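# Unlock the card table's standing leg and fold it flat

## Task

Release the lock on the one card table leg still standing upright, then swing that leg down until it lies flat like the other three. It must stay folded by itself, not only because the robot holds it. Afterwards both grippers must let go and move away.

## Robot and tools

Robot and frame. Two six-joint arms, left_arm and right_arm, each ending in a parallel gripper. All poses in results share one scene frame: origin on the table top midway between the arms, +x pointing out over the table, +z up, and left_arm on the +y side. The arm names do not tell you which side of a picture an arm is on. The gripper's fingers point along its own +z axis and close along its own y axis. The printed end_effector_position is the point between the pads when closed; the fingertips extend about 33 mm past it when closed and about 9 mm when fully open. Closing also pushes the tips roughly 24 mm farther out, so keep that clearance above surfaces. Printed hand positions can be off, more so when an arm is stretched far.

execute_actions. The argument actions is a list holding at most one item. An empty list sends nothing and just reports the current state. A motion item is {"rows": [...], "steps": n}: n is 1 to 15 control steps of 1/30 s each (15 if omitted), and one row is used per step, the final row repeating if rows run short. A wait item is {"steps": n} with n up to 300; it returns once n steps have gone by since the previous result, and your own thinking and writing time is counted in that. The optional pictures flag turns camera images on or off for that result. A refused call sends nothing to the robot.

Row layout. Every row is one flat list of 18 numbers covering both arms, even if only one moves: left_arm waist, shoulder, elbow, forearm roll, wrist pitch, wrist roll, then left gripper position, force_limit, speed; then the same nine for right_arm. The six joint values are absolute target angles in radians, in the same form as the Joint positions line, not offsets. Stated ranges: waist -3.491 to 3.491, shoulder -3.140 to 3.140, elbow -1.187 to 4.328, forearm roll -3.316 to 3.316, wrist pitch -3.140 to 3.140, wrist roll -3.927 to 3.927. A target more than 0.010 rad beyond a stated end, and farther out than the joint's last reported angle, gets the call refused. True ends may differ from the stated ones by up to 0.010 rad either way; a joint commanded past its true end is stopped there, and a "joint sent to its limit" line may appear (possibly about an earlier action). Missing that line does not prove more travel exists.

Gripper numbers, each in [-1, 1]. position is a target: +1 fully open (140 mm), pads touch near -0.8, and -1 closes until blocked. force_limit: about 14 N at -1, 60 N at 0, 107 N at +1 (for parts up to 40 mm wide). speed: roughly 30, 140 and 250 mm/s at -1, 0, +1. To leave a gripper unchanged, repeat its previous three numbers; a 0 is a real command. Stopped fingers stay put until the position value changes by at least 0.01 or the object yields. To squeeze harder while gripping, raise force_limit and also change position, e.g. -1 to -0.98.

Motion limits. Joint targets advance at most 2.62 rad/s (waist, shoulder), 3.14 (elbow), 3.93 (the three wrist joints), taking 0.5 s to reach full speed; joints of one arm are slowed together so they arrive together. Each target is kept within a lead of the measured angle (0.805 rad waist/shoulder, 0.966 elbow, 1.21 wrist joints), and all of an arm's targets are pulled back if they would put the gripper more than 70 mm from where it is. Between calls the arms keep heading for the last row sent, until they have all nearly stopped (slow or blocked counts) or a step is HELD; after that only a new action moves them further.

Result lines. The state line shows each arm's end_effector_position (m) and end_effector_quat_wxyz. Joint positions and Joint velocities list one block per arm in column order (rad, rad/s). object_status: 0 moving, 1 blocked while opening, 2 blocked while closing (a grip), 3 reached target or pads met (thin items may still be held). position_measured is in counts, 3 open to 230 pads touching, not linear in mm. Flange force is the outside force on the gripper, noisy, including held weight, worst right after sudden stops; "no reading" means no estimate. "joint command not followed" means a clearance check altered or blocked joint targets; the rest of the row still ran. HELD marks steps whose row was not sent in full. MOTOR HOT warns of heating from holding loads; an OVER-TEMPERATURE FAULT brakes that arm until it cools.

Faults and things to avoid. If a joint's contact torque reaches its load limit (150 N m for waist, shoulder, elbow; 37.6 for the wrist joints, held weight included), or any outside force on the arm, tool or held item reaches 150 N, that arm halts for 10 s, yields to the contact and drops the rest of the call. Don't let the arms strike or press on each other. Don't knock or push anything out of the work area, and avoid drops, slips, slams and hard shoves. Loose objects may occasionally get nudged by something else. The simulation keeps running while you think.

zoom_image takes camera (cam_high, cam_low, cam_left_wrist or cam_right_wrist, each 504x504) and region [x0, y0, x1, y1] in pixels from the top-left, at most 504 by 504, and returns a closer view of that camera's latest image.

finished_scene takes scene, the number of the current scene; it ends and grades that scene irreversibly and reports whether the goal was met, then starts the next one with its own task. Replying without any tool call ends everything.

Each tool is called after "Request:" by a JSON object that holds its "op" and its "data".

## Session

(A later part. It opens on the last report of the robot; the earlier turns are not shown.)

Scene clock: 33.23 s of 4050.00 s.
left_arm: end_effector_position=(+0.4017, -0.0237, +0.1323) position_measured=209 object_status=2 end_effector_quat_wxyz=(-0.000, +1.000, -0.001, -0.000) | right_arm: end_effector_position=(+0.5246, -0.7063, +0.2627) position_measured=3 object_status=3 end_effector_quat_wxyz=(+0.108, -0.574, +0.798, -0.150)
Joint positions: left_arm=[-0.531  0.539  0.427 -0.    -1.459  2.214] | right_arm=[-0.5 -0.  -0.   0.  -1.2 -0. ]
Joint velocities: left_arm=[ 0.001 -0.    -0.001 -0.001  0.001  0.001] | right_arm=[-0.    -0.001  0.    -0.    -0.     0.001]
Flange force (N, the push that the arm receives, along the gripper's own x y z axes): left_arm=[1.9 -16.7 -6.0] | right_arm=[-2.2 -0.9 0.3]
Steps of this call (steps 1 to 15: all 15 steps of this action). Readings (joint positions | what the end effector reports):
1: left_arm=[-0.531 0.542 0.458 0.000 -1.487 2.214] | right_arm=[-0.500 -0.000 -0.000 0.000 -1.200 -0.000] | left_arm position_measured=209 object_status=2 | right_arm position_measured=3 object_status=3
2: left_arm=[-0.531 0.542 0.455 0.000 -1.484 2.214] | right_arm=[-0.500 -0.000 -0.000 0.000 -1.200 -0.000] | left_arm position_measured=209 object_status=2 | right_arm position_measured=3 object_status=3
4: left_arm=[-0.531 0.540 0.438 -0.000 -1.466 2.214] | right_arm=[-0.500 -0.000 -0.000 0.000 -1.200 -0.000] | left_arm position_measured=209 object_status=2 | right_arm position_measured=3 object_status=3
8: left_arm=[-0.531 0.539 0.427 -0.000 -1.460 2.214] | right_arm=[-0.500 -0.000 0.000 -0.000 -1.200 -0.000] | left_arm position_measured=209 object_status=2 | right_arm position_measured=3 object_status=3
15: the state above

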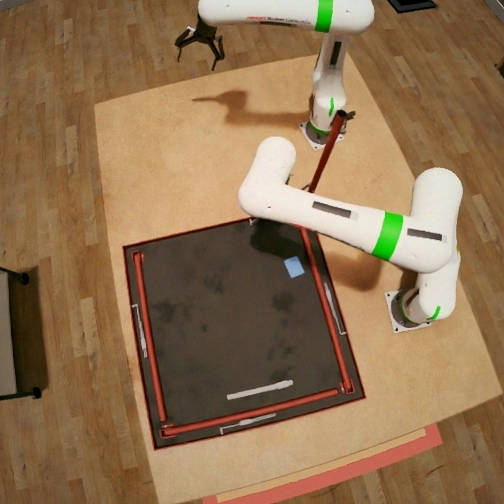

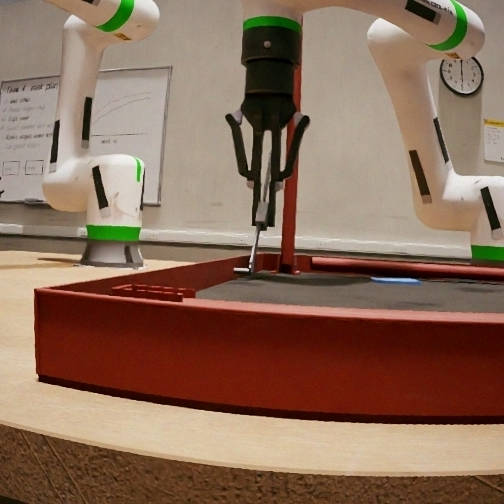

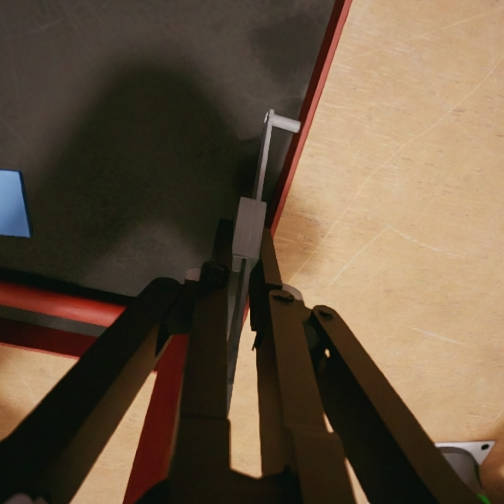

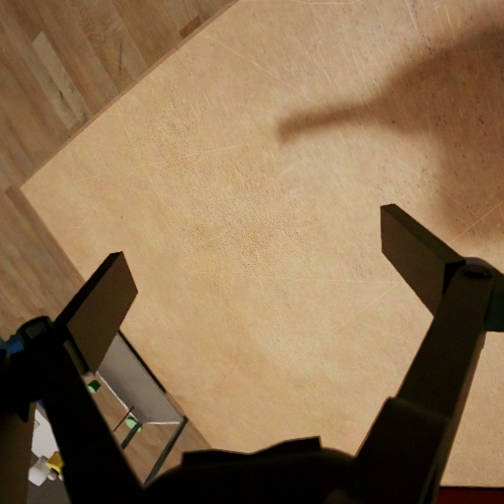

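Request:
{"op": "execute_actions", "data": {"actions": [{"rows":[[-0.531,0.539,0.427,0,-1.459,2.214,-0.2,-0.6,0,-0.5,0,0,0,-1.2,0,1,0,0]],"steps":8}], "pictures": false}}

Request:
{"op": "execute_actions", "data": {"actions": [{"rows":[[-0.572,0.455,0.625,0,-1.741,2.255,-0.2,-0.6,0,-0.5,0,0,0,-1.2,0,1,0,0]]}], "pictures": false}}

Request:
{"op": "execute_actions", "data": {"actions": [{"steps":15}]}}

Scene clock: 36.27 s of 4050.00 s.
left_arm: end_effector_position=(+0.4018, -0.0239, +0.1323) position_measured=161 object_status=0 end_effector_quat_wxyz=(+0.000, +1.000, -0.001, +0.000) | right_arm: end_effector_position=(+0.5246, -0.7063, +0.2627) position_measured=3 object_status=3 end_effector_quat_wxyz=(+0.108, -0.574, +0.798, -0.150)
Joint positions: left_arm=[-0.531  0.539  0.427  0.    -1.459  2.214] | right_arm=[-0.5  0.  -0.   0.  -1.2 -0. ]
Joint velocities: left_arm=[ 0.002 -0.     0.    -0.002  0.    -0.   ] | right_arm=[ 0.    -0.001  0.    -0.    -0.    -0.   ]
Flange force (N, the push that the arm receives, along the gripper's own x y z axes): left_arm=[-0.2 1.9 -4.5] | right_arm=[-3.3 0.8 0.7]
Steps of this call (steps 1 to 15: the robot went on to your last target; steps 16 to 83: nothing new was sent; steps 84 to 91: all 8 steps of this action). Readings (joint positions | what the end effector reports):
84: left_arm=[-0.531 0.539 0.427 0.000 -1.459 2.214] | right_arm=[-0.500 0.000 0.000 0.000 -1.200 0.000] | left_arm position_measured=209 object_status=0 | right_arm position_measured=3 object_status=3
85: left_arm=[-0.531 0.539 0.427 0.000 -1.459 2.214] | right_arm=[-0.500 0.000 -0.000 0.000 -1.200 0.000] | left_arm position_measured=209 object_status=0 | right_arm position_measured=3 object_status=3
87: left_arm=[-0.531 0.539 0.427 0.001 -1.459 2.214] | right_arm=[-0.500 0.000 0.000 0.000 -1.200 0.000] | left_arm position_measured=191 object_status=0 | right_arm position_measured=3 object_status=3
91: the state above

Scene clock: 36.77 s of 4050.00 s.
left_arm: end_effector_position=(+0.3557, -0.0198, +0.2687) position_measured=154 object_status=3 end_effector_quat_wxyz=(-0.000, +1.000, -0.001, -0.000) | right_arm: end_effector_position=(+0.5246, -0.7063, +0.2627) position_measured=3 object_status=3 end_effector_quat_wxyz=(+0.108, -0.574, +0.798, -0.150)
Joint positions: left_arm=[-0.572  0.456  0.624 -0.    -1.739  2.255] | right_arm=[-0.5 -0.  -0.   0.  -1.2  0. ]
Joint velocities: left_arm=[-0.005 -0.003  0.021 -0.006 -0.04   0.006] | right_arm=[-0.002  0.002 -0.    -0.    -0.     0.001]
Flange force (N, the push that the arm receives, along the gripper's own x y z axes): left_arm=[-9.4 -3.6 -15.9] | right_arm=[-3.5 -0.1 0.7]
Steps of this call (steps 1 to 15: all 15 steps of this action). Readings (joint positions | what the end effector reports):
1: left_arm=[-0.531 0.539 0.427 -0.000 -1.459 2.214] | right_arm=[-0.500 -0.000 0.000 0.000 -1.200 0.000] | left_arm position_measured=155 object_status=0 | right_arm position_measured=3 object_status=3
2: left_arm=[-0.531 0.538 0.430 -0.000 -1.463 2.214] | right_arm=[-0.500 -0.000 -0.000 0.000 -1.200 0.000] | left_arm position_measured=154 object_status=0 | right_arm position_measured=3 object_status=3
4: left_arm=[-0.536 0.528 0.453 -0.000 -1.497 2.219] | right_arm=[-0.500 -0.000 -0.000 0.000 -1.200 0.000] | left_arm position_measured=154 object_status=0 | right_arm position_measured=3 object_status=3
8: left_arm=[-0.554 0.493 0.536 0.000 -1.614 2.237] | right_arm=[-0.500 0.000 0.000 0.000 -1.200 0.000] | left_arm position_measured=154 object_status=3 | right_arm position_measured=3 object_status=3
15: the state above

Scene clock: 37.27 s of 4050.00 s.
left_arm: end_effector_position=(+0.3553, -0.0197, +0.2695) position_measured=154 object_status=3 end_effector_quat_wxyz=(-0.000, +1.000, -0.001, -0.000) | right_arm: end_effector_position=(+0.5246, -0.7063, +0.2627) position_measured=3 object_status=3 end_effector_quat_wxyz=(+0.108, -0.574, +0.798, -0.150)
Joint positions: left_arm=[-0.572  0.455  0.625 -0.    -1.741  2.255] | right_arm=[-0.5 -0.  -0.   0.  -1.2  0. ]
Joint velocities: left_arm=[-0.    -0.     0.     0.001 -0.    -0.   ] | right_arm=[-0.001 -0.     0.    -0.     0.    -0.   ]
Flange force (N, the push that the arm receives, along the gripper's own x y z axes): left_arm=[-1.0 3.3 -4.1] | right_arm=[-2.2 -0.1 0.7]
Steps of this call (steps 1 to 15: the robot went on to your last target). Readings (joint positions | what the end effector reports):
1: left_arm=[-0.572 0.456 0.624 -0.000 -1.740 2.255] | right_arm=[-0.500 -0.000 -0.000 0.000 -1.200 -0.000] | left_arm position_measured=154 object_status=3 | right_arm position_measured=3 object_status=3
2: left_arm=[-0.572 0.455 0.624 -0.000 -1.741 2.255] | right_arm=[-0.500 -0.000 0.000 0.000 -1.200 0.000] | left_arm position_measured=154 object_status=3 | right_arm position_measured=3 object_status=3
4: left_arm=[-0.572 0.455 0.625 -0.000 -1.741 2.255] | right_arm=[-0.500 -0.000 -0.000 0.000 -1.200 0.000] | left_arm position_measured=154 object_status=3 | right_arm position_measured=3 object_status=3
8: left_arm=[-0.572 0.455 0.625 -0.000 -1.741 2.255] | right_arm=[-0.500 -0.000 0.000 -0.000 -1.200 0.000] | left_arm position_measured=154 object_status=3 | right_arm position_measured=3 object_status=3
15: the state above
All arms were judged still, so your last target was given up. Only a new action makes them travel on or press farther. Fingers that are still opening or closing keep moving.

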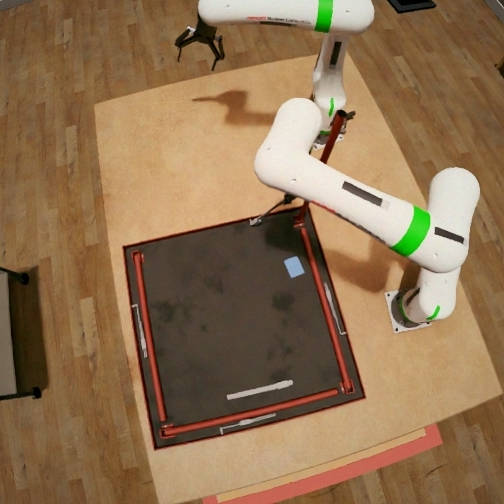

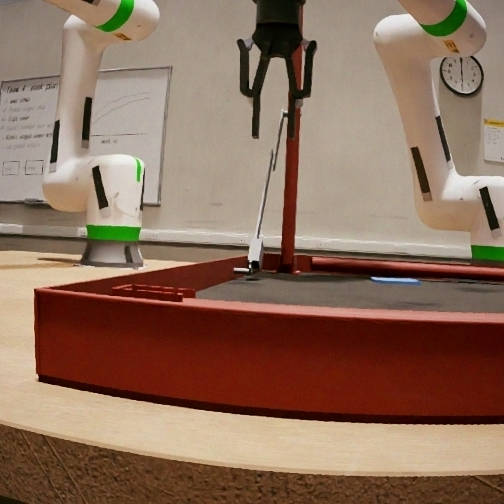

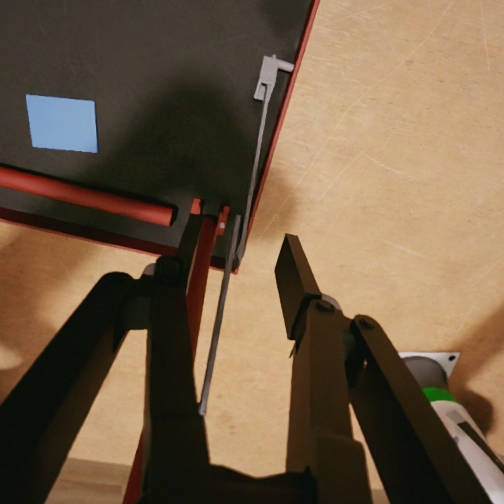

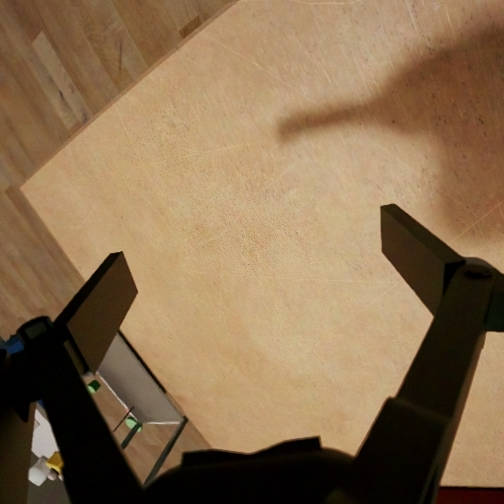

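Request:
{"op": "execute_actions", "data": {"actions": [{"rows":[[-0.572,0.455,0.625,0,-1.741,2.255,-1,0,0,-0.5,0,0,0,-1.2,0,1,0,0]]}], "pictures": false}}

Request:
{"op": "execute_actions", "data": {"actions": [{"rows":[[-0.572,0.44,0.495,0,-1.626,2.255,-1,0,0,-0.5,0,0,0,-1.2,0,1,0,0]]}]}}

Scene clock: 39.60 s of 4050.00 s.
left_arm: end_effector_position=(+0.3553, -0.0197, +0.2695) position_measured=233 object_status=0 end_effector_quat_wxyz=(-0.000, +1.000, -0.001, -0.000) | right_arm: end_effector_position=(+0.5246, -0.7063, +0.2627) position_measured=3 object_status=3 end_effector_quat_wxyz=(+0.108, -0.574, +0.798, -0.150)
Joint positions: left_arm=[-0.572  0.455  0.625  0.    -1.741  2.255] | right_arm=[-0.5 -0.  -0.   0.  -1.2 -0. ]
Joint velocities: left_arm=[ 0.     0.    -0.     0.001 -0.    -0.   ] | right_arm=[-0.001 -0.    -0.     0.001 -0.001  0.   ]
Flange force (N, the push that the arm receives, along the gripper's own x y z axes): left_arm=[-0.4 4.3 -5.2] | right_arm=[-2.0 0.2 0.6]
Steps of this call (steps 1 to 55: nothing new was sent; steps 56 to 70: all 15 steps of this action). Readings (joint positions | what the end effector reports):
56: left_arm=[-0.572 0.455 0.625 0.000 -1.741 2.255] | right_arm=[-0.500 -0.000 0.000 0.000 -1.200 0.000] | left_arm position_measured=154 object_status=0 | right_arm position_measured=3 object_status=3
57: left_arm=[-0.572 0.455 0.625 0.000 -1.741 2.255] | right_arm=[-0.500 -0.000 0.000 -0.000 -1.200 -0.000] | left_arm position_measured=157 object_status=0 | right_arm position_measured=3 object_status=3
59: left_arm=[-0.572 0.455 0.625 0.000 -1.741 2.255] | right_arm=[-0.500 -0.000 -0.000 0.000 -1.200 -0.000] | left_arm position_measured=173 object_status=0 | right_arm position_measured=3 object_status=3
63: left_arm=[-0.572 0.455 0.625 0.000 -1.741 2.255] | right_arm=[-0.500 0.000 -0.000 0.000 -1.200 -0.000] | left_arm position_measured=203 object_status=0 | right_arm position_measured=3 object_status=3
70: the state above

Scene clock: 40.10 s of 4050.00 s.
left_arm: end_effector_position=(+0.3551, -0.0197, +0.2230) position_measured=233 object_status=3 end_effector_quat_wxyz=(-0.000, +1.000, -0.001, -0.000) | right_arm: end_effector_position=(+0.5246, -0.7063, +0.2627) position_measured=3 object_status=3 end_effector_quat_wxyz=(+0.108, -0.574, +0.798, -0.150)
Joint positions: left_arm=[-0.572  0.44   0.495  0.    -1.626  2.255] | right_arm=[-0.5  0.  -0.   0.  -1.2 -0. ]
Joint velocities: left_arm=[ 0.003 -0.001  0.002 -0.002  0.002  0.   ] | right_arm=[ 0.     0.001 -0.     0.001  0.001  0.   ]
Flange force (N, the push that the arm receives, along the gripper's own x y z axes): left_arm=[-2.7 -0.7 -2.1] | right_arm=[-2.5 0.8 0.8]
Steps of this call (steps 1 to 15: all 15 steps of this action). Readings (joint positions | what the end effector reports):
1: left_arm=[-0.572 0.455 0.625 0.000 -1.741 2.255] | right_arm=[-0.500 -0.000 -0.000 0.000 -1.200 -0.000] | left_arm position_measured=233 object_status=0 | right_arm position_measured=3 object_status=3
2: left_arm=[-0.572 0.454 0.622 0.000 -1.739 2.255] | right_arm=[-0.500 -0.000 -0.000 0.000 -1.200 -0.000] | left_arm position_measured=233 object_status=3 | right_arm position_measured=3 object_status=3
4: left_arm=[-0.572 0.451 0.595 0.000 -1.715 2.255] | right_arm=[-0.500 -0.000 -0.000 0.000 -1.200 0.000] | left_arm position_measured=233 object_status=3 | right_arm position_measured=3 object_status=3
8: left_arm=[-0.571 0.441 0.509 -0.000 -1.637 2.255] | right_arm=[-0.500 -0.000 0.000 -0.000 -1.200 -0.000] | left_arm position_measured=233 object_status=3 | right_arm position_measured=3 object_status=3
15: the state above

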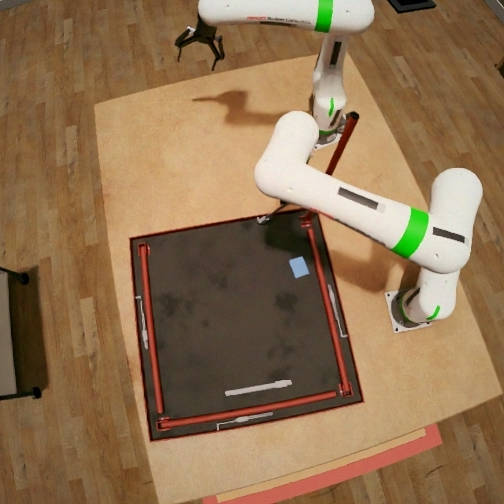

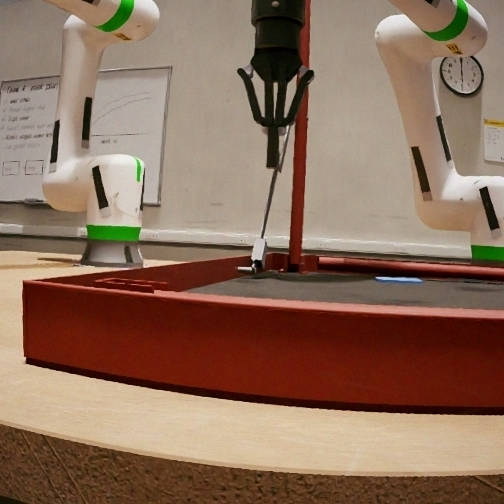

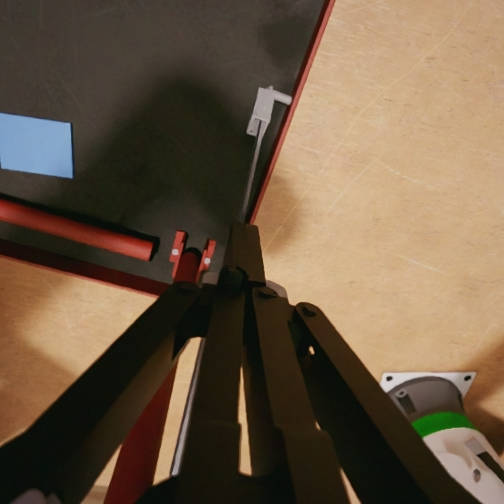

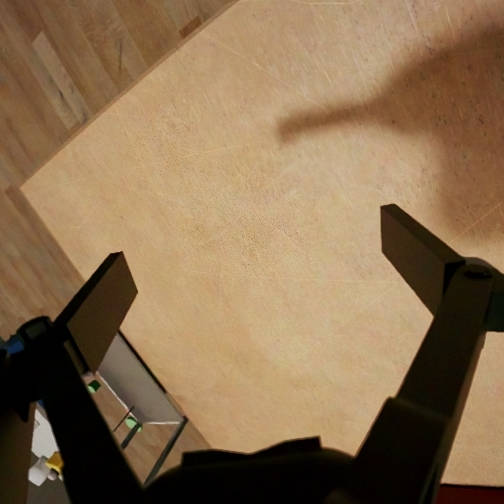

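Request:
{"op": "execute_actions", "data": {"actions": [{"rows":[[-0.572,0.44,0.495,0,-1.626,2.255,-1,0,0,1.36,-0.678,-0.567,0,-1.6,3.14,-1,0,0]]}], "pictures": false}}

Request:
{"op": "execute_actions", "data": {"actions": [{"steps":75}], "pictures": false}}

Request:
{"op": "execute_actions", "data": {"actions": [{"rows":[[-0.572,0.44,0.495,0,-1.626,2.255,-1,0,0,1.36,-0.678,-0.567,0,-0.896,3.14,-1,0,0]]}], "pictures": false}}

Request:
{"op": "execute_actions", "data": {"actions": [{"steps":20}]}}

Scene clock: 46.73 s of 4050.00 s.
left_arm: end_effector_position=(+0.3553, -0.0197, +0.2231) position_measured=233 object_status=3 end_effector_quat_wxyz=(-0.000, +1.000, -0.001, -0.000) | right_arm: end_effector_position=(+0.4719, -0.5508, +0.2580) position_measured=105 object_status=0 end_effector_quat_wxyz=(-0.073, +0.824, -0.549, +0.119)
Joint positions: left_arm=[-0.572  0.44   0.495  0.    -1.626  2.255] | right_arm=[-0.212 -0.214 -0.179  0.    -1.326  0.433]
Joint velocities: left_arm=[ 0.    -0.     0.001  0.    -0.     0.   ] | right_arm=[ 0.775 -0.477 -0.398  0.001 -0.281  1.153]
Flange force (N, the push that the arm receives, along the gripper's own x y z axes): left_arm=[-1.7 3.0 -4.1] | right_arm=[-5.9 -2.0 1.0]
Steps of this call (steps 1 to 15: the robot went on to your last target; steps 16 to 90: nothing new was sent; then 3.13 s passed at rest; steps 91 to 105: all 15 steps of this action). Readings (joint positions | what the end effector reports):
91: left_arm=[-0.572 0.440 0.495 -0.000 -1.626 2.255] | right_arm=[-0.500 -0.000 -0.000 0.000 -1.200 -0.000] | left_arm position_measured=233 object_status=3 | right_arm position_measured=3 object_status=0
92: left_arm=[-0.572 0.440 0.495 -0.000 -1.626 2.255] | right_arm=[-0.497 -0.002 -0.002 0.000 -1.201 0.004] | left_arm position_measured=233 object_status=3 | right_arm position_measured=6 object_status=0
94: left_arm=[-0.572 0.440 0.495 -0.000 -1.626 2.255] | right_arm=[-0.475 -0.021 -0.018 0.000 -1.212 0.038] | left_arm position_measured=233 object_status=3 | right_arm position_measured=21 object_status=0
98: left_arm=[-0.572 0.440 0.495 -0.000 -1.626 2.255] | right_arm=[-0.384 -0.096 -0.080 0.000 -1.256 0.175] | left_arm position_measured=233 object_status=3 | right_arm position_measured=52 object_status=0
105: the state above

Scene clock: 49.23 s of 4050.00 s.
left_arm: end_effector_position=(+0.3553, -0.0197, +0.2231) position_measured=233 object_status=3 end_effector_quat_wxyz=(-0.000, +1.000, -0.001, -0.000) | right_arm: end_effector_position=(+0.1728, -0.2103, +0.1966) position_measured=233 object_status=3 end_effector_quat_wxyz=(+0.001, +0.018, +0.999, +0.041)
Joint positions: left_arm=[-0.572  0.44   0.495 -0.    -1.626  2.255] | right_arm=[ 1.36  -0.678 -0.567  0.    -1.6    3.14 ]
Joint velocities: left_arm=[-0. -0.  0.  0. -0.  0.] | right_arm=[ 0.     0.001 -0.     0.001  0.    -0.001]
Flange force (N, the push that the arm receives, along the gripper's own x y z axes): left_arm=[-2.2 2.1 -4.0] | right_arm=[4.0 1.8 1.0]
Steps of this call (steps 1 to 75: the robot went on to your last target). Readings (joint positions | what the end effector reports):
1: left_arm=[-0.572 0.440 0.495 -0.000 -1.626 2.255] | right_arm=[-0.186 -0.230 -0.192 0.000 -1.336 0.472] | left_arm position_measured=233 object_status=3 | right_arm position_measured=113 object_status=0
2: left_arm=[-0.572 0.440 0.495 -0.000 -1.626 2.255] | right_arm=[-0.159 -0.246 -0.206 0.000 -1.345 0.512] | left_arm position_measured=233 object_status=3 | right_arm position_measured=120 object_status=0
4: left_arm=[-0.572 0.440 0.495 -0.000 -1.626 2.255] | right_arm=[-0.103 -0.277 -0.231 0.000 -1.363 0.595] | left_arm position_measured=233 object_status=3 | right_arm position_measured=135 object_status=0
8: left_arm=[-0.572 0.440 0.495 -0.000 -1.626 2.255] | right_arm=[0.013 -0.335 -0.280 0.000 -1.398 0.771] | left_arm position_measured=233 object_status=3 | right_arm position_measured=166 object_status=0
75: the state above
All arms were judged still, so your last target was given up. Only a new action makes them travel on or press farther. Fingers that are still opening or closing keep moving.

Scene clock: 49.73 s of 4050.00 s.
left_arm: end_effector_position=(+0.3553, -0.0197, +0.2231) position_measured=233 object_status=3 end_effector_quat_wxyz=(-0.000, +1.000, -0.001, -0.000) | right_arm: end_effector_position=(+0.1779, -0.0620, +0.2428) position_measured=233 object_status=3 end_effector_quat_wxyz=(+0.004, +0.018, +0.966, +0.258)
Joint positions: left_arm=[-0.572  0.44   0.495 -0.    -1.626  2.255] | right_arm=[ 1.36  -0.678 -0.567 -0.    -1.161  3.14 ]
Joint velocities: left_arm=[ 0.     0.    -0.    -0.001  0.    -0.   ] | right_arm=[-0.    -0.    -0.     0.002  1.08   0.001]
Flange force (N, the push that the arm receives, along the gripper's own x y z axes): left_arm=[-1.4 1.9 -4.7] | right_arm=no reading
Steps of this call (steps 1 to 15: all 15 steps of this action). Readings (joint positions | what the end effector reports):
1: left_arm=[-0.572 0.440 0.495 -0.000 -1.626 2.255] | right_arm=[1.360 -0.678 -0.567 0.000 -1.600 3.140] | left_arm position_measured=233 object_status=3 | right_arm position_measured=233 object_status=3
2: left_arm=[-0.572 0.440 0.495 0.000 -1.626 2.255] | right_arm=[1.360 -0.678 -0.567 -0.000 -1.597 3.140] | left_arm position_measured=233 object_status=3 | right_arm position_measured=233 object_status=3
4: left_arm=[-0.572 0.440 0.495 -0.000 -1.626 2.255] | right_arm=[1.360 -0.678 -0.567 -0.000 -1.563 3.140] | left_arm position_measured=233 object_status=3 | right_arm position_measured=233 object_status=3
8: left_arm=[-0.572 0.440 0.495 -0.000 -1.626 2.255] | right_arm=[1.360 -0.678 -0.567 -0.000 -1.417 3.140] | left_arm position_measured=233 object_status=3 | right_arm position_measured=233 object_status=3
15: the state above

Scene clock: 50.40 s of 4050.00 s.
left_arm: end_effector_position=(+0.3553, -0.0197, +0.2231) position_measured=233 object_status=3 end_effector_quat_wxyz=(-0.000, +1.000, -0.001, -0.000) | right_arm: end_effector_position=(+0.1805, +0.0126, +0.2999) position_measured=233 object_status=3 end_effector_quat_wxyz=(+0.006, +0.017, +0.924, +0.383)
Joint positions: left_arm=[-0.572  0.44   0.495 -0.    -1.626  2.255] | right_arm=[ 1.36  -0.678 -0.567 -0.    -0.896  3.14 ]
Joint velocities: left_arm=[-0.     0.    -0.    -0.001 -0.     0.   ] | right_arm=[ 0.001  0.    -0.    -0.001  0.    -0.   ]
Flange force (N, the push that the arm receives, along the gripper's own x y z axes): left_arm=[-1.4 2.8 -4.2] | right_arm=no reading
Steps of this call (steps 1 to 20: the robot went on to your last target). Readings (joint positions | what the end effector reports):
1: left_arm=[-0.572 0.440 0.495 -0.000 -1.626 2.255] | right_arm=[1.360 -0.678 -0.567 -0.000 -1.124 3.140] | left_arm position_measured=233 object_status=3 | right_arm position_measured=233 object_status=3
2: left_arm=[-0.572 0.440 0.495 -0.000 -1.626 2.255] | right_arm=[1.360 -0.678 -0.567 -0.000 -1.087 3.140] | left_arm position_measured=233 object_status=3 | right_arm position_measured=233 object_status=3
4: left_arm=[-0.572 0.440 0.495 -0.000 -1.626 2.255] | right_arm=[1.360 -0.678 -0.567 -0.000 -1.014 3.140] | left_arm position_measured=233 object_status=3 | right_arm position_measured=233 object_status=3
8: left_arm=[-0.572 0.440 0.495 0.000 -1.626 2.255] | right_arm=[1.360 -0.678 -0.567 -0.000 -0.910 3.140] | left_arm position_measured=233 object_status=3 | right_arm position_measured=233 object_status=3
20: the state above

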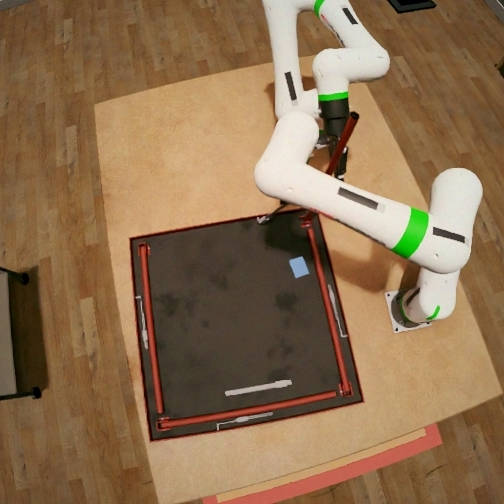

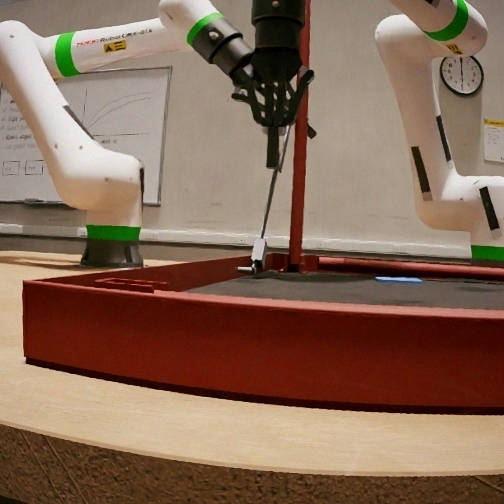

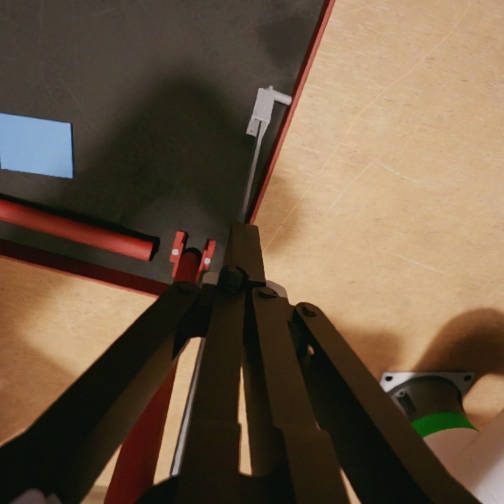

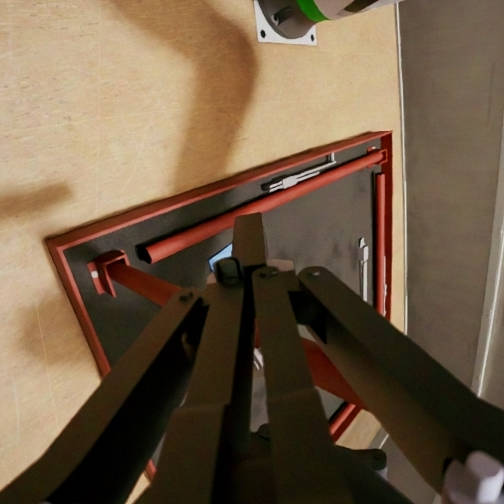

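Bring the right finger against the leg, then press the brace.

Request:
{"op": "execute_actions", "data": {"actions": [{"rows":[[-0.572,0.44,0.495,0,-1.626,2.255,-1,0,0,1.3,-0.678,-0.567,0,-0.87,3.14,-1,0,0]]}], "pictures": false}}

Request:
{"op": "execute_actions", "data": {"actions": [{"rows":[[-0.577,0.428,0.44,0,-1.583,2.255,-1,0,0,1.3,-0.678,-0.567,0,-0.87,3.14,-1,0,0]]}]}}

Scene clock: 52.53 s of 4050.00 s.
left_arm: end_effector_position=(+0.3553, -0.0197, +0.2231) position_measured=233 object_status=3 end_effector_quat_wxyz=(-0.000, +1.000, -0.001, -0.000) | right_arm: end_effector_position=(+0.2059, +0.0096, +0.3066) position_measured=233 object_status=3 end_effector_quat_wxyz=(+0.018, +0.044, +0.918, +0.394)
Joint positions: left_arm=[-0.572  0.44   0.495  0.    -1.626  2.255] | right_arm=[ 1.3   -0.678 -0.567 -0.    -0.87   3.14 ]
Joint velocities: left_arm=[ 0.001 -0.     0.    -0.001 -0.     0.   ] | right_arm=[ 0.001 -0.     0.    -0.     0.001  0.   ]
Flange force (N, the push that the arm receives, along the gripper's own x y z axes): left_arm=[-1.9 1.5 -3.0] | right_arm=no reading
Steps of this call (steps 1 to 15: the robot went on to your last target; steps 16 to 49: nothing new was sent; steps 50 to 64: all 15 steps of this action). Readings (joint positions | what the end effector reports):
50: left_arm=[-0.572 0.440 0.495 -0.000 -1.626 2.255] | right_arm=[1.360 -0.678 -0.567 -0.000 -0.896 3.140] | left_arm position_measured=233 object_status=3 | right_arm position_measured=233 object_status=3
51: left_arm=[-0.572 0.440 0.495 -0.000 -1.626 2.255] | right_arm=[1.357 -0.678 -0.567 -0.000 -0.895 3.140] | left_arm position_measured=233 object_status=3 | right_arm position_measured=233 object_status=3
53: left_arm=[-0.572 0.440 0.495 -0.000 -1.626 2.255] | right_arm=[1.336 -0.678 -0.567 -0.000 -0.885 3.140] | left_arm position_measured=233 object_status=3 | right_arm position_measured=233 object_status=3
57: left_arm=[-0.572 0.440 0.495 -0.000 -1.626 2.255] | right_arm=[1.301 -0.678 -0.567 -0.000 -0.870 3.140] | left_arm position_measured=233 object_status=3 | right_arm position_measured=233 object_status=3
64: the state above

Scene clock: 62.83 s of 4050.00 s.
left_arm: end_effector_position=(+0.3529, -0.0201, +0.2100) position_measured=233 object_status=3 end_effector_quat_wxyz=(+0.003, +1.000, -0.002, +0.004) | right_arm: end_effector_position=(+0.2059, +0.0096, +0.3066) position_measured=233 object_status=3 end_effector_quat_wxyz=(+0.018, +0.044, +0.918, +0.394)
Joint positions: left_arm=[-0.576  0.426  0.445 -0.001 -1.58   2.255] | right_arm=[ 1.3   -0.678 -0.567  0.    -0.87   3.14 ]
Joint velocities: left_arm=[ 0.     0.    -0.    -0.001  0.    -0.   ] | right_arm=[ 0.001  0.001  0.     0.    -0.     0.   ]
Flange force (N, the push that the arm receives, along the gripper's own x y z axes): left_arm=[9.0 -0.8 -19.3] | right_arm=no reading
FORCE FAULT: contact force on the left arm reached its limit, and that arm stopped for 10 seconds. The contact can be on any part of that arm, not only on its tool. That arm's remaining commands of this call were not run. That arm holds still and accepts commands again. Move the arm away from the contact; if what it grips holds it there, let go first. Pushing or pulling that hard again can fault the arm again.
The stop of the left arm began at step 9 of this call (marked STOPPED below). From that step on that arm followed nothing that you had sent. 7 of its steps, steps kept back included, did not run and will not run. Nothing is kept back now, and the robot has no last target.
Steps of this call (steps 1 to 15: all 15 steps of this action; steps 16 to 309: the stop continued). Readings (joint positions | what the end effector reports):
1: left_arm=[-0.572 0.440 0.495 -0.000 -1.626 2.255] | right_arm=[1.300 -0.678 -0.567 -0.000 -0.870 3.140] | left_arm position_measured=233 object_status=3 | right_arm position_measured=233 object_status=3
2: left_arm=[-0.572 0.439 0.492 -0.000 -1.623 2.255] | right_arm=[1.300 -0.678 -0.567 -0.000 -0.870 3.140] | left_arm position_measured=233 object_status=3 | right_arm position_measured=233 object_status=3
4: left_arm=[-0.574 0.434 0.467 -0.000 -1.604 2.255] | right_arm=[1.300 -0.678 -0.567 -0.000 -0.870 3.140] | left_arm position_measured=233 object_status=3 | right_arm position_measured=233 object_status=3
8: left_arm=[-0.576 0.427 0.443 -0.000 -1.582 2.255] | right_arm=[1.300 -0.678 -0.567 -0.000 -0.870 3.140] | left_arm position_measured=233 object_status=3 | right_arm position_measured=233 object_status=3
9: left_arm=[-0.576 0.426 0.445 -0.001 -1.580 2.255] | right_arm=[1.300 -0.678 -0.567 -0.000 -0.870 3.140] | left_arm position_measured=233 object_status=3 | right_arm position_measured=233 object_status=3 STOPPED (the left arm)
309: the state above

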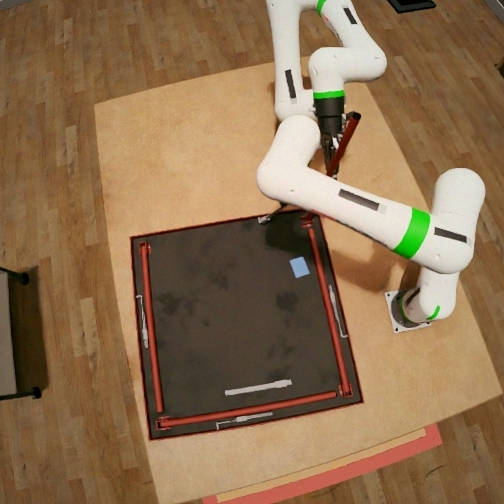

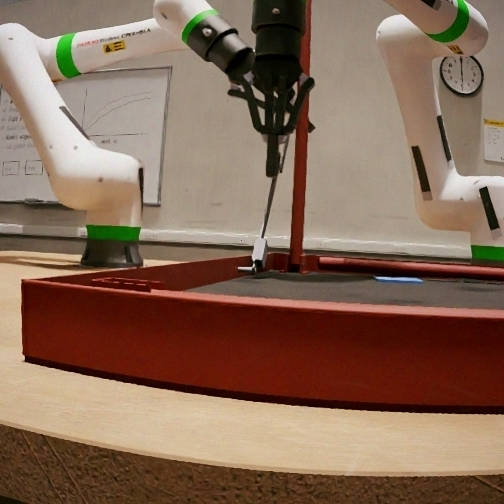

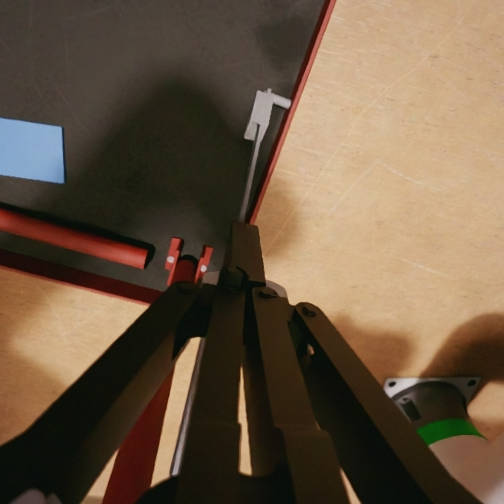

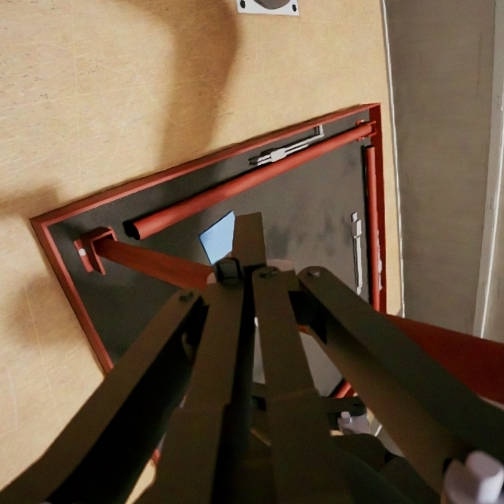

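Request:
{"op": "execute_actions", "data": {"actions": [{"rows":[[-0.56,0.48,0.66,0,-1.751,2.255,-1,0,0,1.36,-0.678,-0.567,0,-0.87,3.14,-1,0,0]]}]}}

Request:
{"op": "zoom_image", "data": {"camera": "cam_left_wrist", "region": [170,40,330,260]}}

Request:
{"op": "zoom_image", "data": {"camera": "cam_low", "region": [240,110,320,280]}}

Scene clock: 67.23 s of 4050.00 s.
left_arm: end_effector_position=(+0.3676, -0.0202, +0.2690) position_measured=233 object_status=3 end_effector_quat_wxyz=(-0.000, +1.000, +0.005, -0.000) | right_arm: end_effector_position=(+0.1808, +0.0191, +0.3066) position_measured=233 object_status=3 end_effector_quat_wxyz=(+0.007, +0.017, +0.919, +0.395)
Joint positions: left_arm=[-0.56   0.48   0.66  -0.    -1.751  2.255] | right_arm=[ 1.36  -0.678 -0.567  0.    -0.87   3.14 ]
Joint velocities: left_arm=[-0.001  0.     0.004 -0.001 -0.001  0.   ] | right_arm=[ 0.002 -0.     0.    -0.002 -0.    -0.001]
Flange force (N, the push that the arm receives, along the gripper's own x y z axes): left_arm=[-6.8 -4.6 0.7] | right_arm=no reading
Steps of this call (steps 1 to 90: nothing new was sent; then 0.90 s passed at rest; steps 91 to 105: all 15 steps of this action). Readings (joint positions | what the end effector reports):
91: left_arm=[-0.576 0.426 0.445 -0.001 -1.580 2.255] | right_arm=[1.300 -0.678 -0.567 0.000 -0.870 3.140] | left_arm position_measured=233 object_status=3 | right_arm position_measured=233 object_status=3
92: left_arm=[-0.575 0.426 0.448 -0.001 -1.582 2.255] | right_arm=[1.303 -0.678 -0.567 0.000 -0.870 3.140] | left_arm position_measured=233 object_status=3 | right_arm position_measured=233 object_status=3
94: left_arm=[-0.574 0.433 0.475 -0.001 -1.604 2.255] | right_arm=[1.324 -0.678 -0.567 0.000 -0.870 3.140] | left_arm position_measured=233 object_status=3 | right_arm position_measured=233 object_status=3
98: left_arm=[-0.565 0.464 0.597 -0.000 -1.701 2.255] | right_arm=[1.359 -0.678 -0.567 0.000 -0.870 3.140] | left_arm position_measured=233 object_status=3 | right_arm position_measured=233 object_status=3
105: the state above

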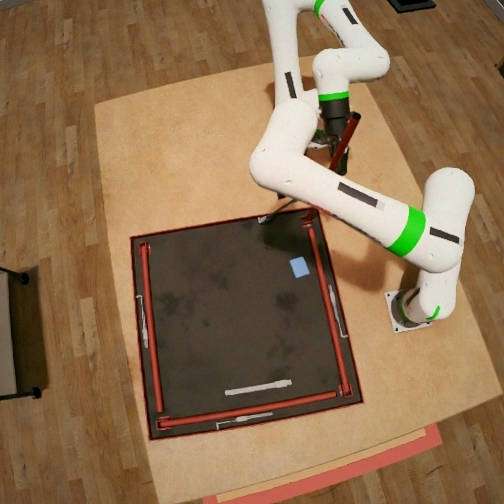

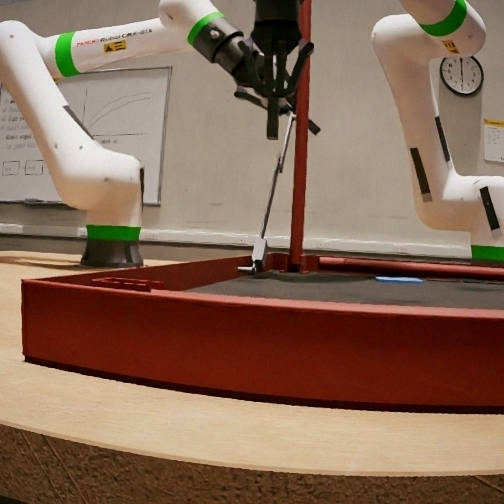

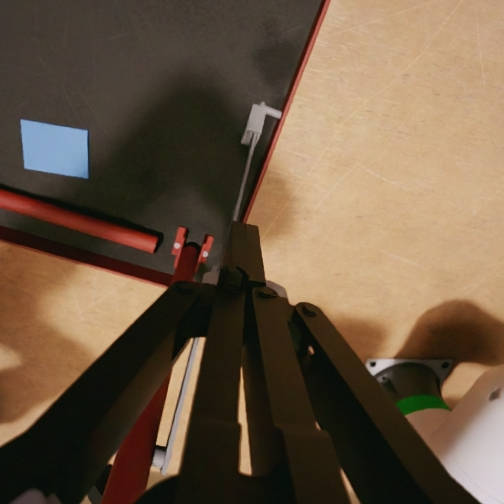

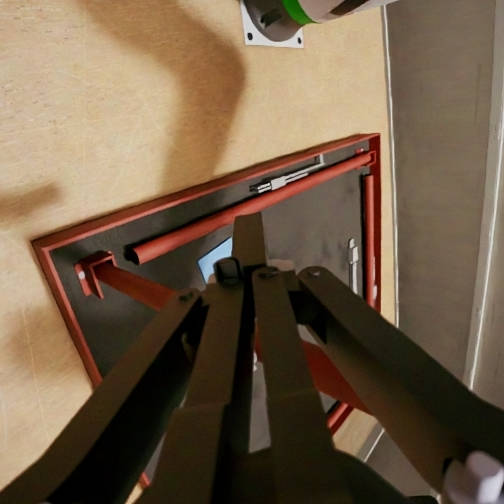

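Region (170, 40, 330, 260) of cam_left_wrist's 504x504 image, scaled by 2.291, with more detail than that image has; it fills the left 367 columns of this view, and the rest is white.

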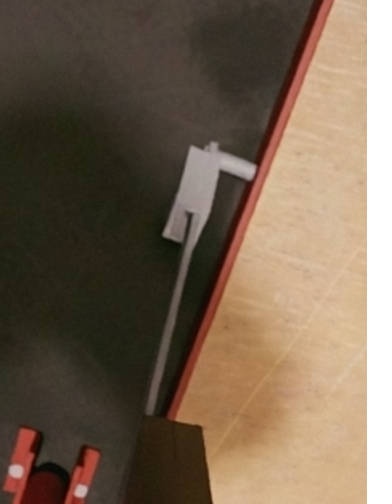

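Region (240, 110, 320, 280) of cam_low's 504x504 image, scaled by 2.965, with more detail than that image has; it fills the left 237 columns of this view, and the rest is white.

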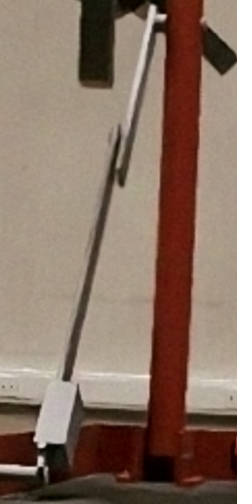

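Request:
{"op": "execute_actions", "data": {"actions": [{"rows":[[-0.25,0.48,0.66,0,-1.751,3.3,1,0,0,1.3,-0.678,-0.567,0,-0.87,3.14,-1,0,0]]}], "pictures": false}}

Request:
{"op": "execute_actions", "data": {"actions": [{"rows":[[-0.25,0.48,0.66,0,-1.751,3.3,1,0,0,1.24,-0.678,-0.567,0,-0.85,3.14,-1,0,0]]}]}}

Scene clock: 70.30 s of 4050.00 s.
left_arm: end_effector_position=(+0.4490, +0.0603, +0.2691) position_measured=131 object_status=0 end_effector_quat_wxyz=(-0.000, +0.919, +0.395, -0.000) | right_arm: end_effector_position=(+0.2059, +0.0096, +0.3066) position_measured=233 object_status=3 end_effector_quat_wxyz=(+0.018, +0.044, +0.918, +0.394)
Joint positions: left_arm=[-0.377  0.48   0.66   0.    -1.751  2.872] | right_arm=[ 1.3   -0.678 -0.567 -0.    -0.87   3.14 ]
Joint velocities: left_arm=[ 0.501  0.     0.     0.    -0.     1.683] | right_arm=[-0.    -0.    -0.    -0.001  0.    -0.001]
Flange force (N, the push that the arm receives, along the gripper's own x y z axes): left_arm=[-4.5 1.9 -3.3] | right_arm=no reading
Steps of this call (steps 1 to 15: the robot went on to your last target; steps 16 to 77: nothing new was sent; steps 78 to 92: all 15 steps of this action). Readings (joint positions | what the end effector reports):
78: left_arm=[-0.560 0.480 0.660 0.000 -1.751 2.255] | right_arm=[1.360 -0.678 -0.567 -0.000 -0.870 3.140] | left_arm position_measured=233 object_status=0 | right_arm position_measured=233 object_status=3
79: left_arm=[-0.559 0.480 0.660 0.000 -1.751 2.259] | right_arm=[1.357 -0.678 -0.567 -0.000 -0.870 3.140] | left_arm position_measured=233 object_status=0 | right_arm position_measured=233 object_status=3
81: left_arm=[-0.549 0.480 0.660 0.000 -1.751 2.293] | right_arm=[1.336 -0.678 -0.567 -0.000 -0.870 3.140] | left_arm position_measured=215 object_status=0 | right_arm position_measured=233 object_status=3
85: left_arm=[-0.498 0.480 0.660 0.000 -1.751 2.464] | right_arm=[1.301 -0.678 -0.567 -0.000 -0.870 3.140] | left_arm position_measured=184 object_status=0 | right_arm position_measured=233 object_status=3
92: the state above

Scene clock: 70.80 s of 4050.00 s.
left_arm: end_effector_position=(+0.4961, +0.1241, +0.2691) position_measured=17 object_status=0 end_effector_quat_wxyz=(-0.000, +0.776, +0.631, -0.000) | right_arm: end_effector_position=(+0.2313, +0.0035, +0.3118) position_measured=233 object_status=3 end_effector_quat_wxyz=(+0.031, +0.071, +0.912, +0.403)
Joint positions: left_arm=[-0.25   0.48   0.66  -0.    -1.751  3.3  ] | right_arm=[ 1.24  -0.678 -0.567  0.    -0.85   3.14 ]
Joint velocities: left_arm=[ 0.    -0.     0.    -0.     0.     0.001] | right_arm=[ 0.001  0.002  0.    -0.001  0.001 -0.001]
Flange force (N, the push that the arm receives, along the gripper's own x y z axes): left_arm=[-0.3 -2.2 -3.3] | right_arm=no reading
Steps of this call (steps 1 to 15: all 15 steps of this action). Readings (joint positions | what the end effector reports):
1: left_arm=[-0.360 0.480 0.660 0.000 -1.751 2.930] | right_arm=[1.300 -0.678 -0.567 -0.000 -0.870 3.140] | left_arm position_measured=123 object_status=0 | right_arm position_measured=233 object_status=3
2: left_arm=[-0.343 0.480 0.660 0.000 -1.751 2.987] | right_arm=[1.297 -0.678 -0.567 -0.000 -0.869 3.140] | left_arm position_measured=116 object_status=0 | right_arm position_measured=233 object_status=3
4: left_arm=[-0.309 0.480 0.660 -0.000 -1.751 3.100] | right_arm=[1.275 -0.678 -0.567 -0.000 -0.862 3.140] | left_arm position_measured=101 object_status=0 | right_arm position_measured=233 object_status=3
8: left_arm=[-0.262 0.480 0.660 -0.000 -1.751 3.260] | right_arm=[1.241 -0.678 -0.567 0.000 -0.850 3.140] | left_arm position_measured=70 object_status=0 | right_arm position_measured=233 object_status=3
15: the state above

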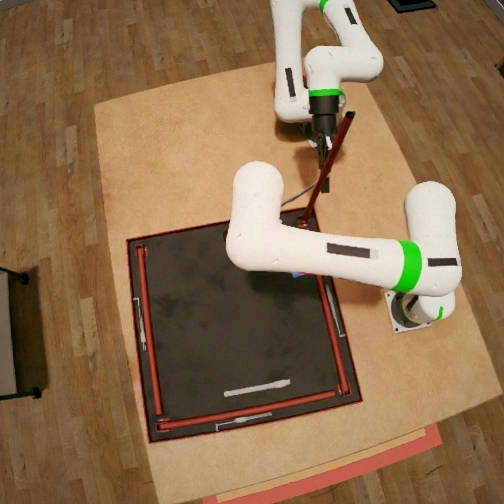

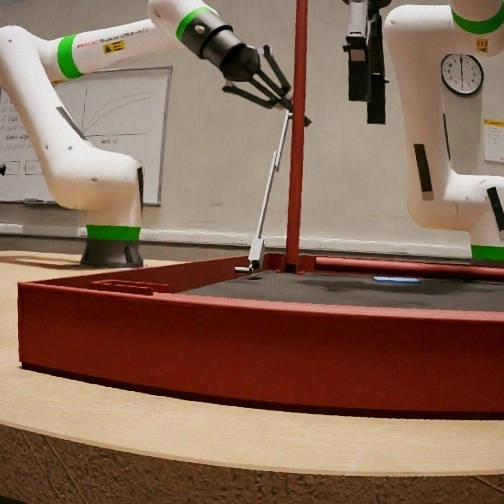

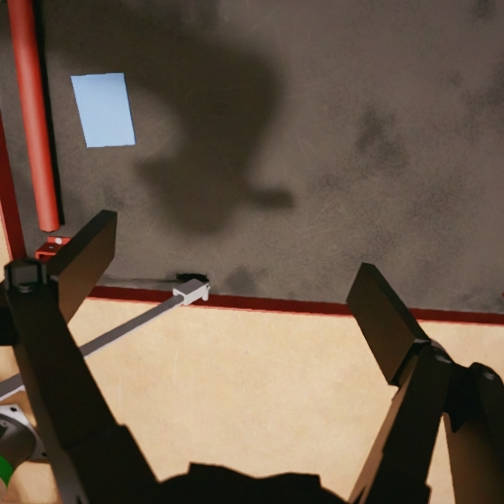

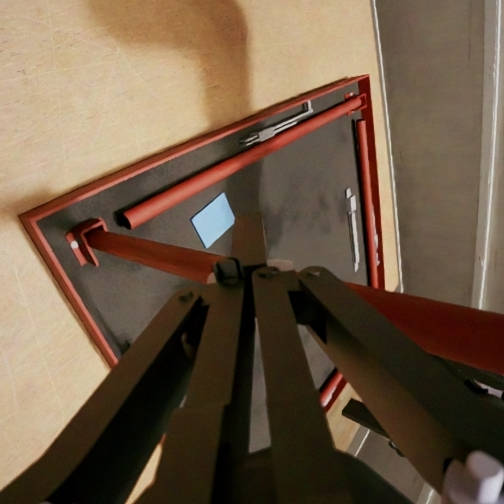

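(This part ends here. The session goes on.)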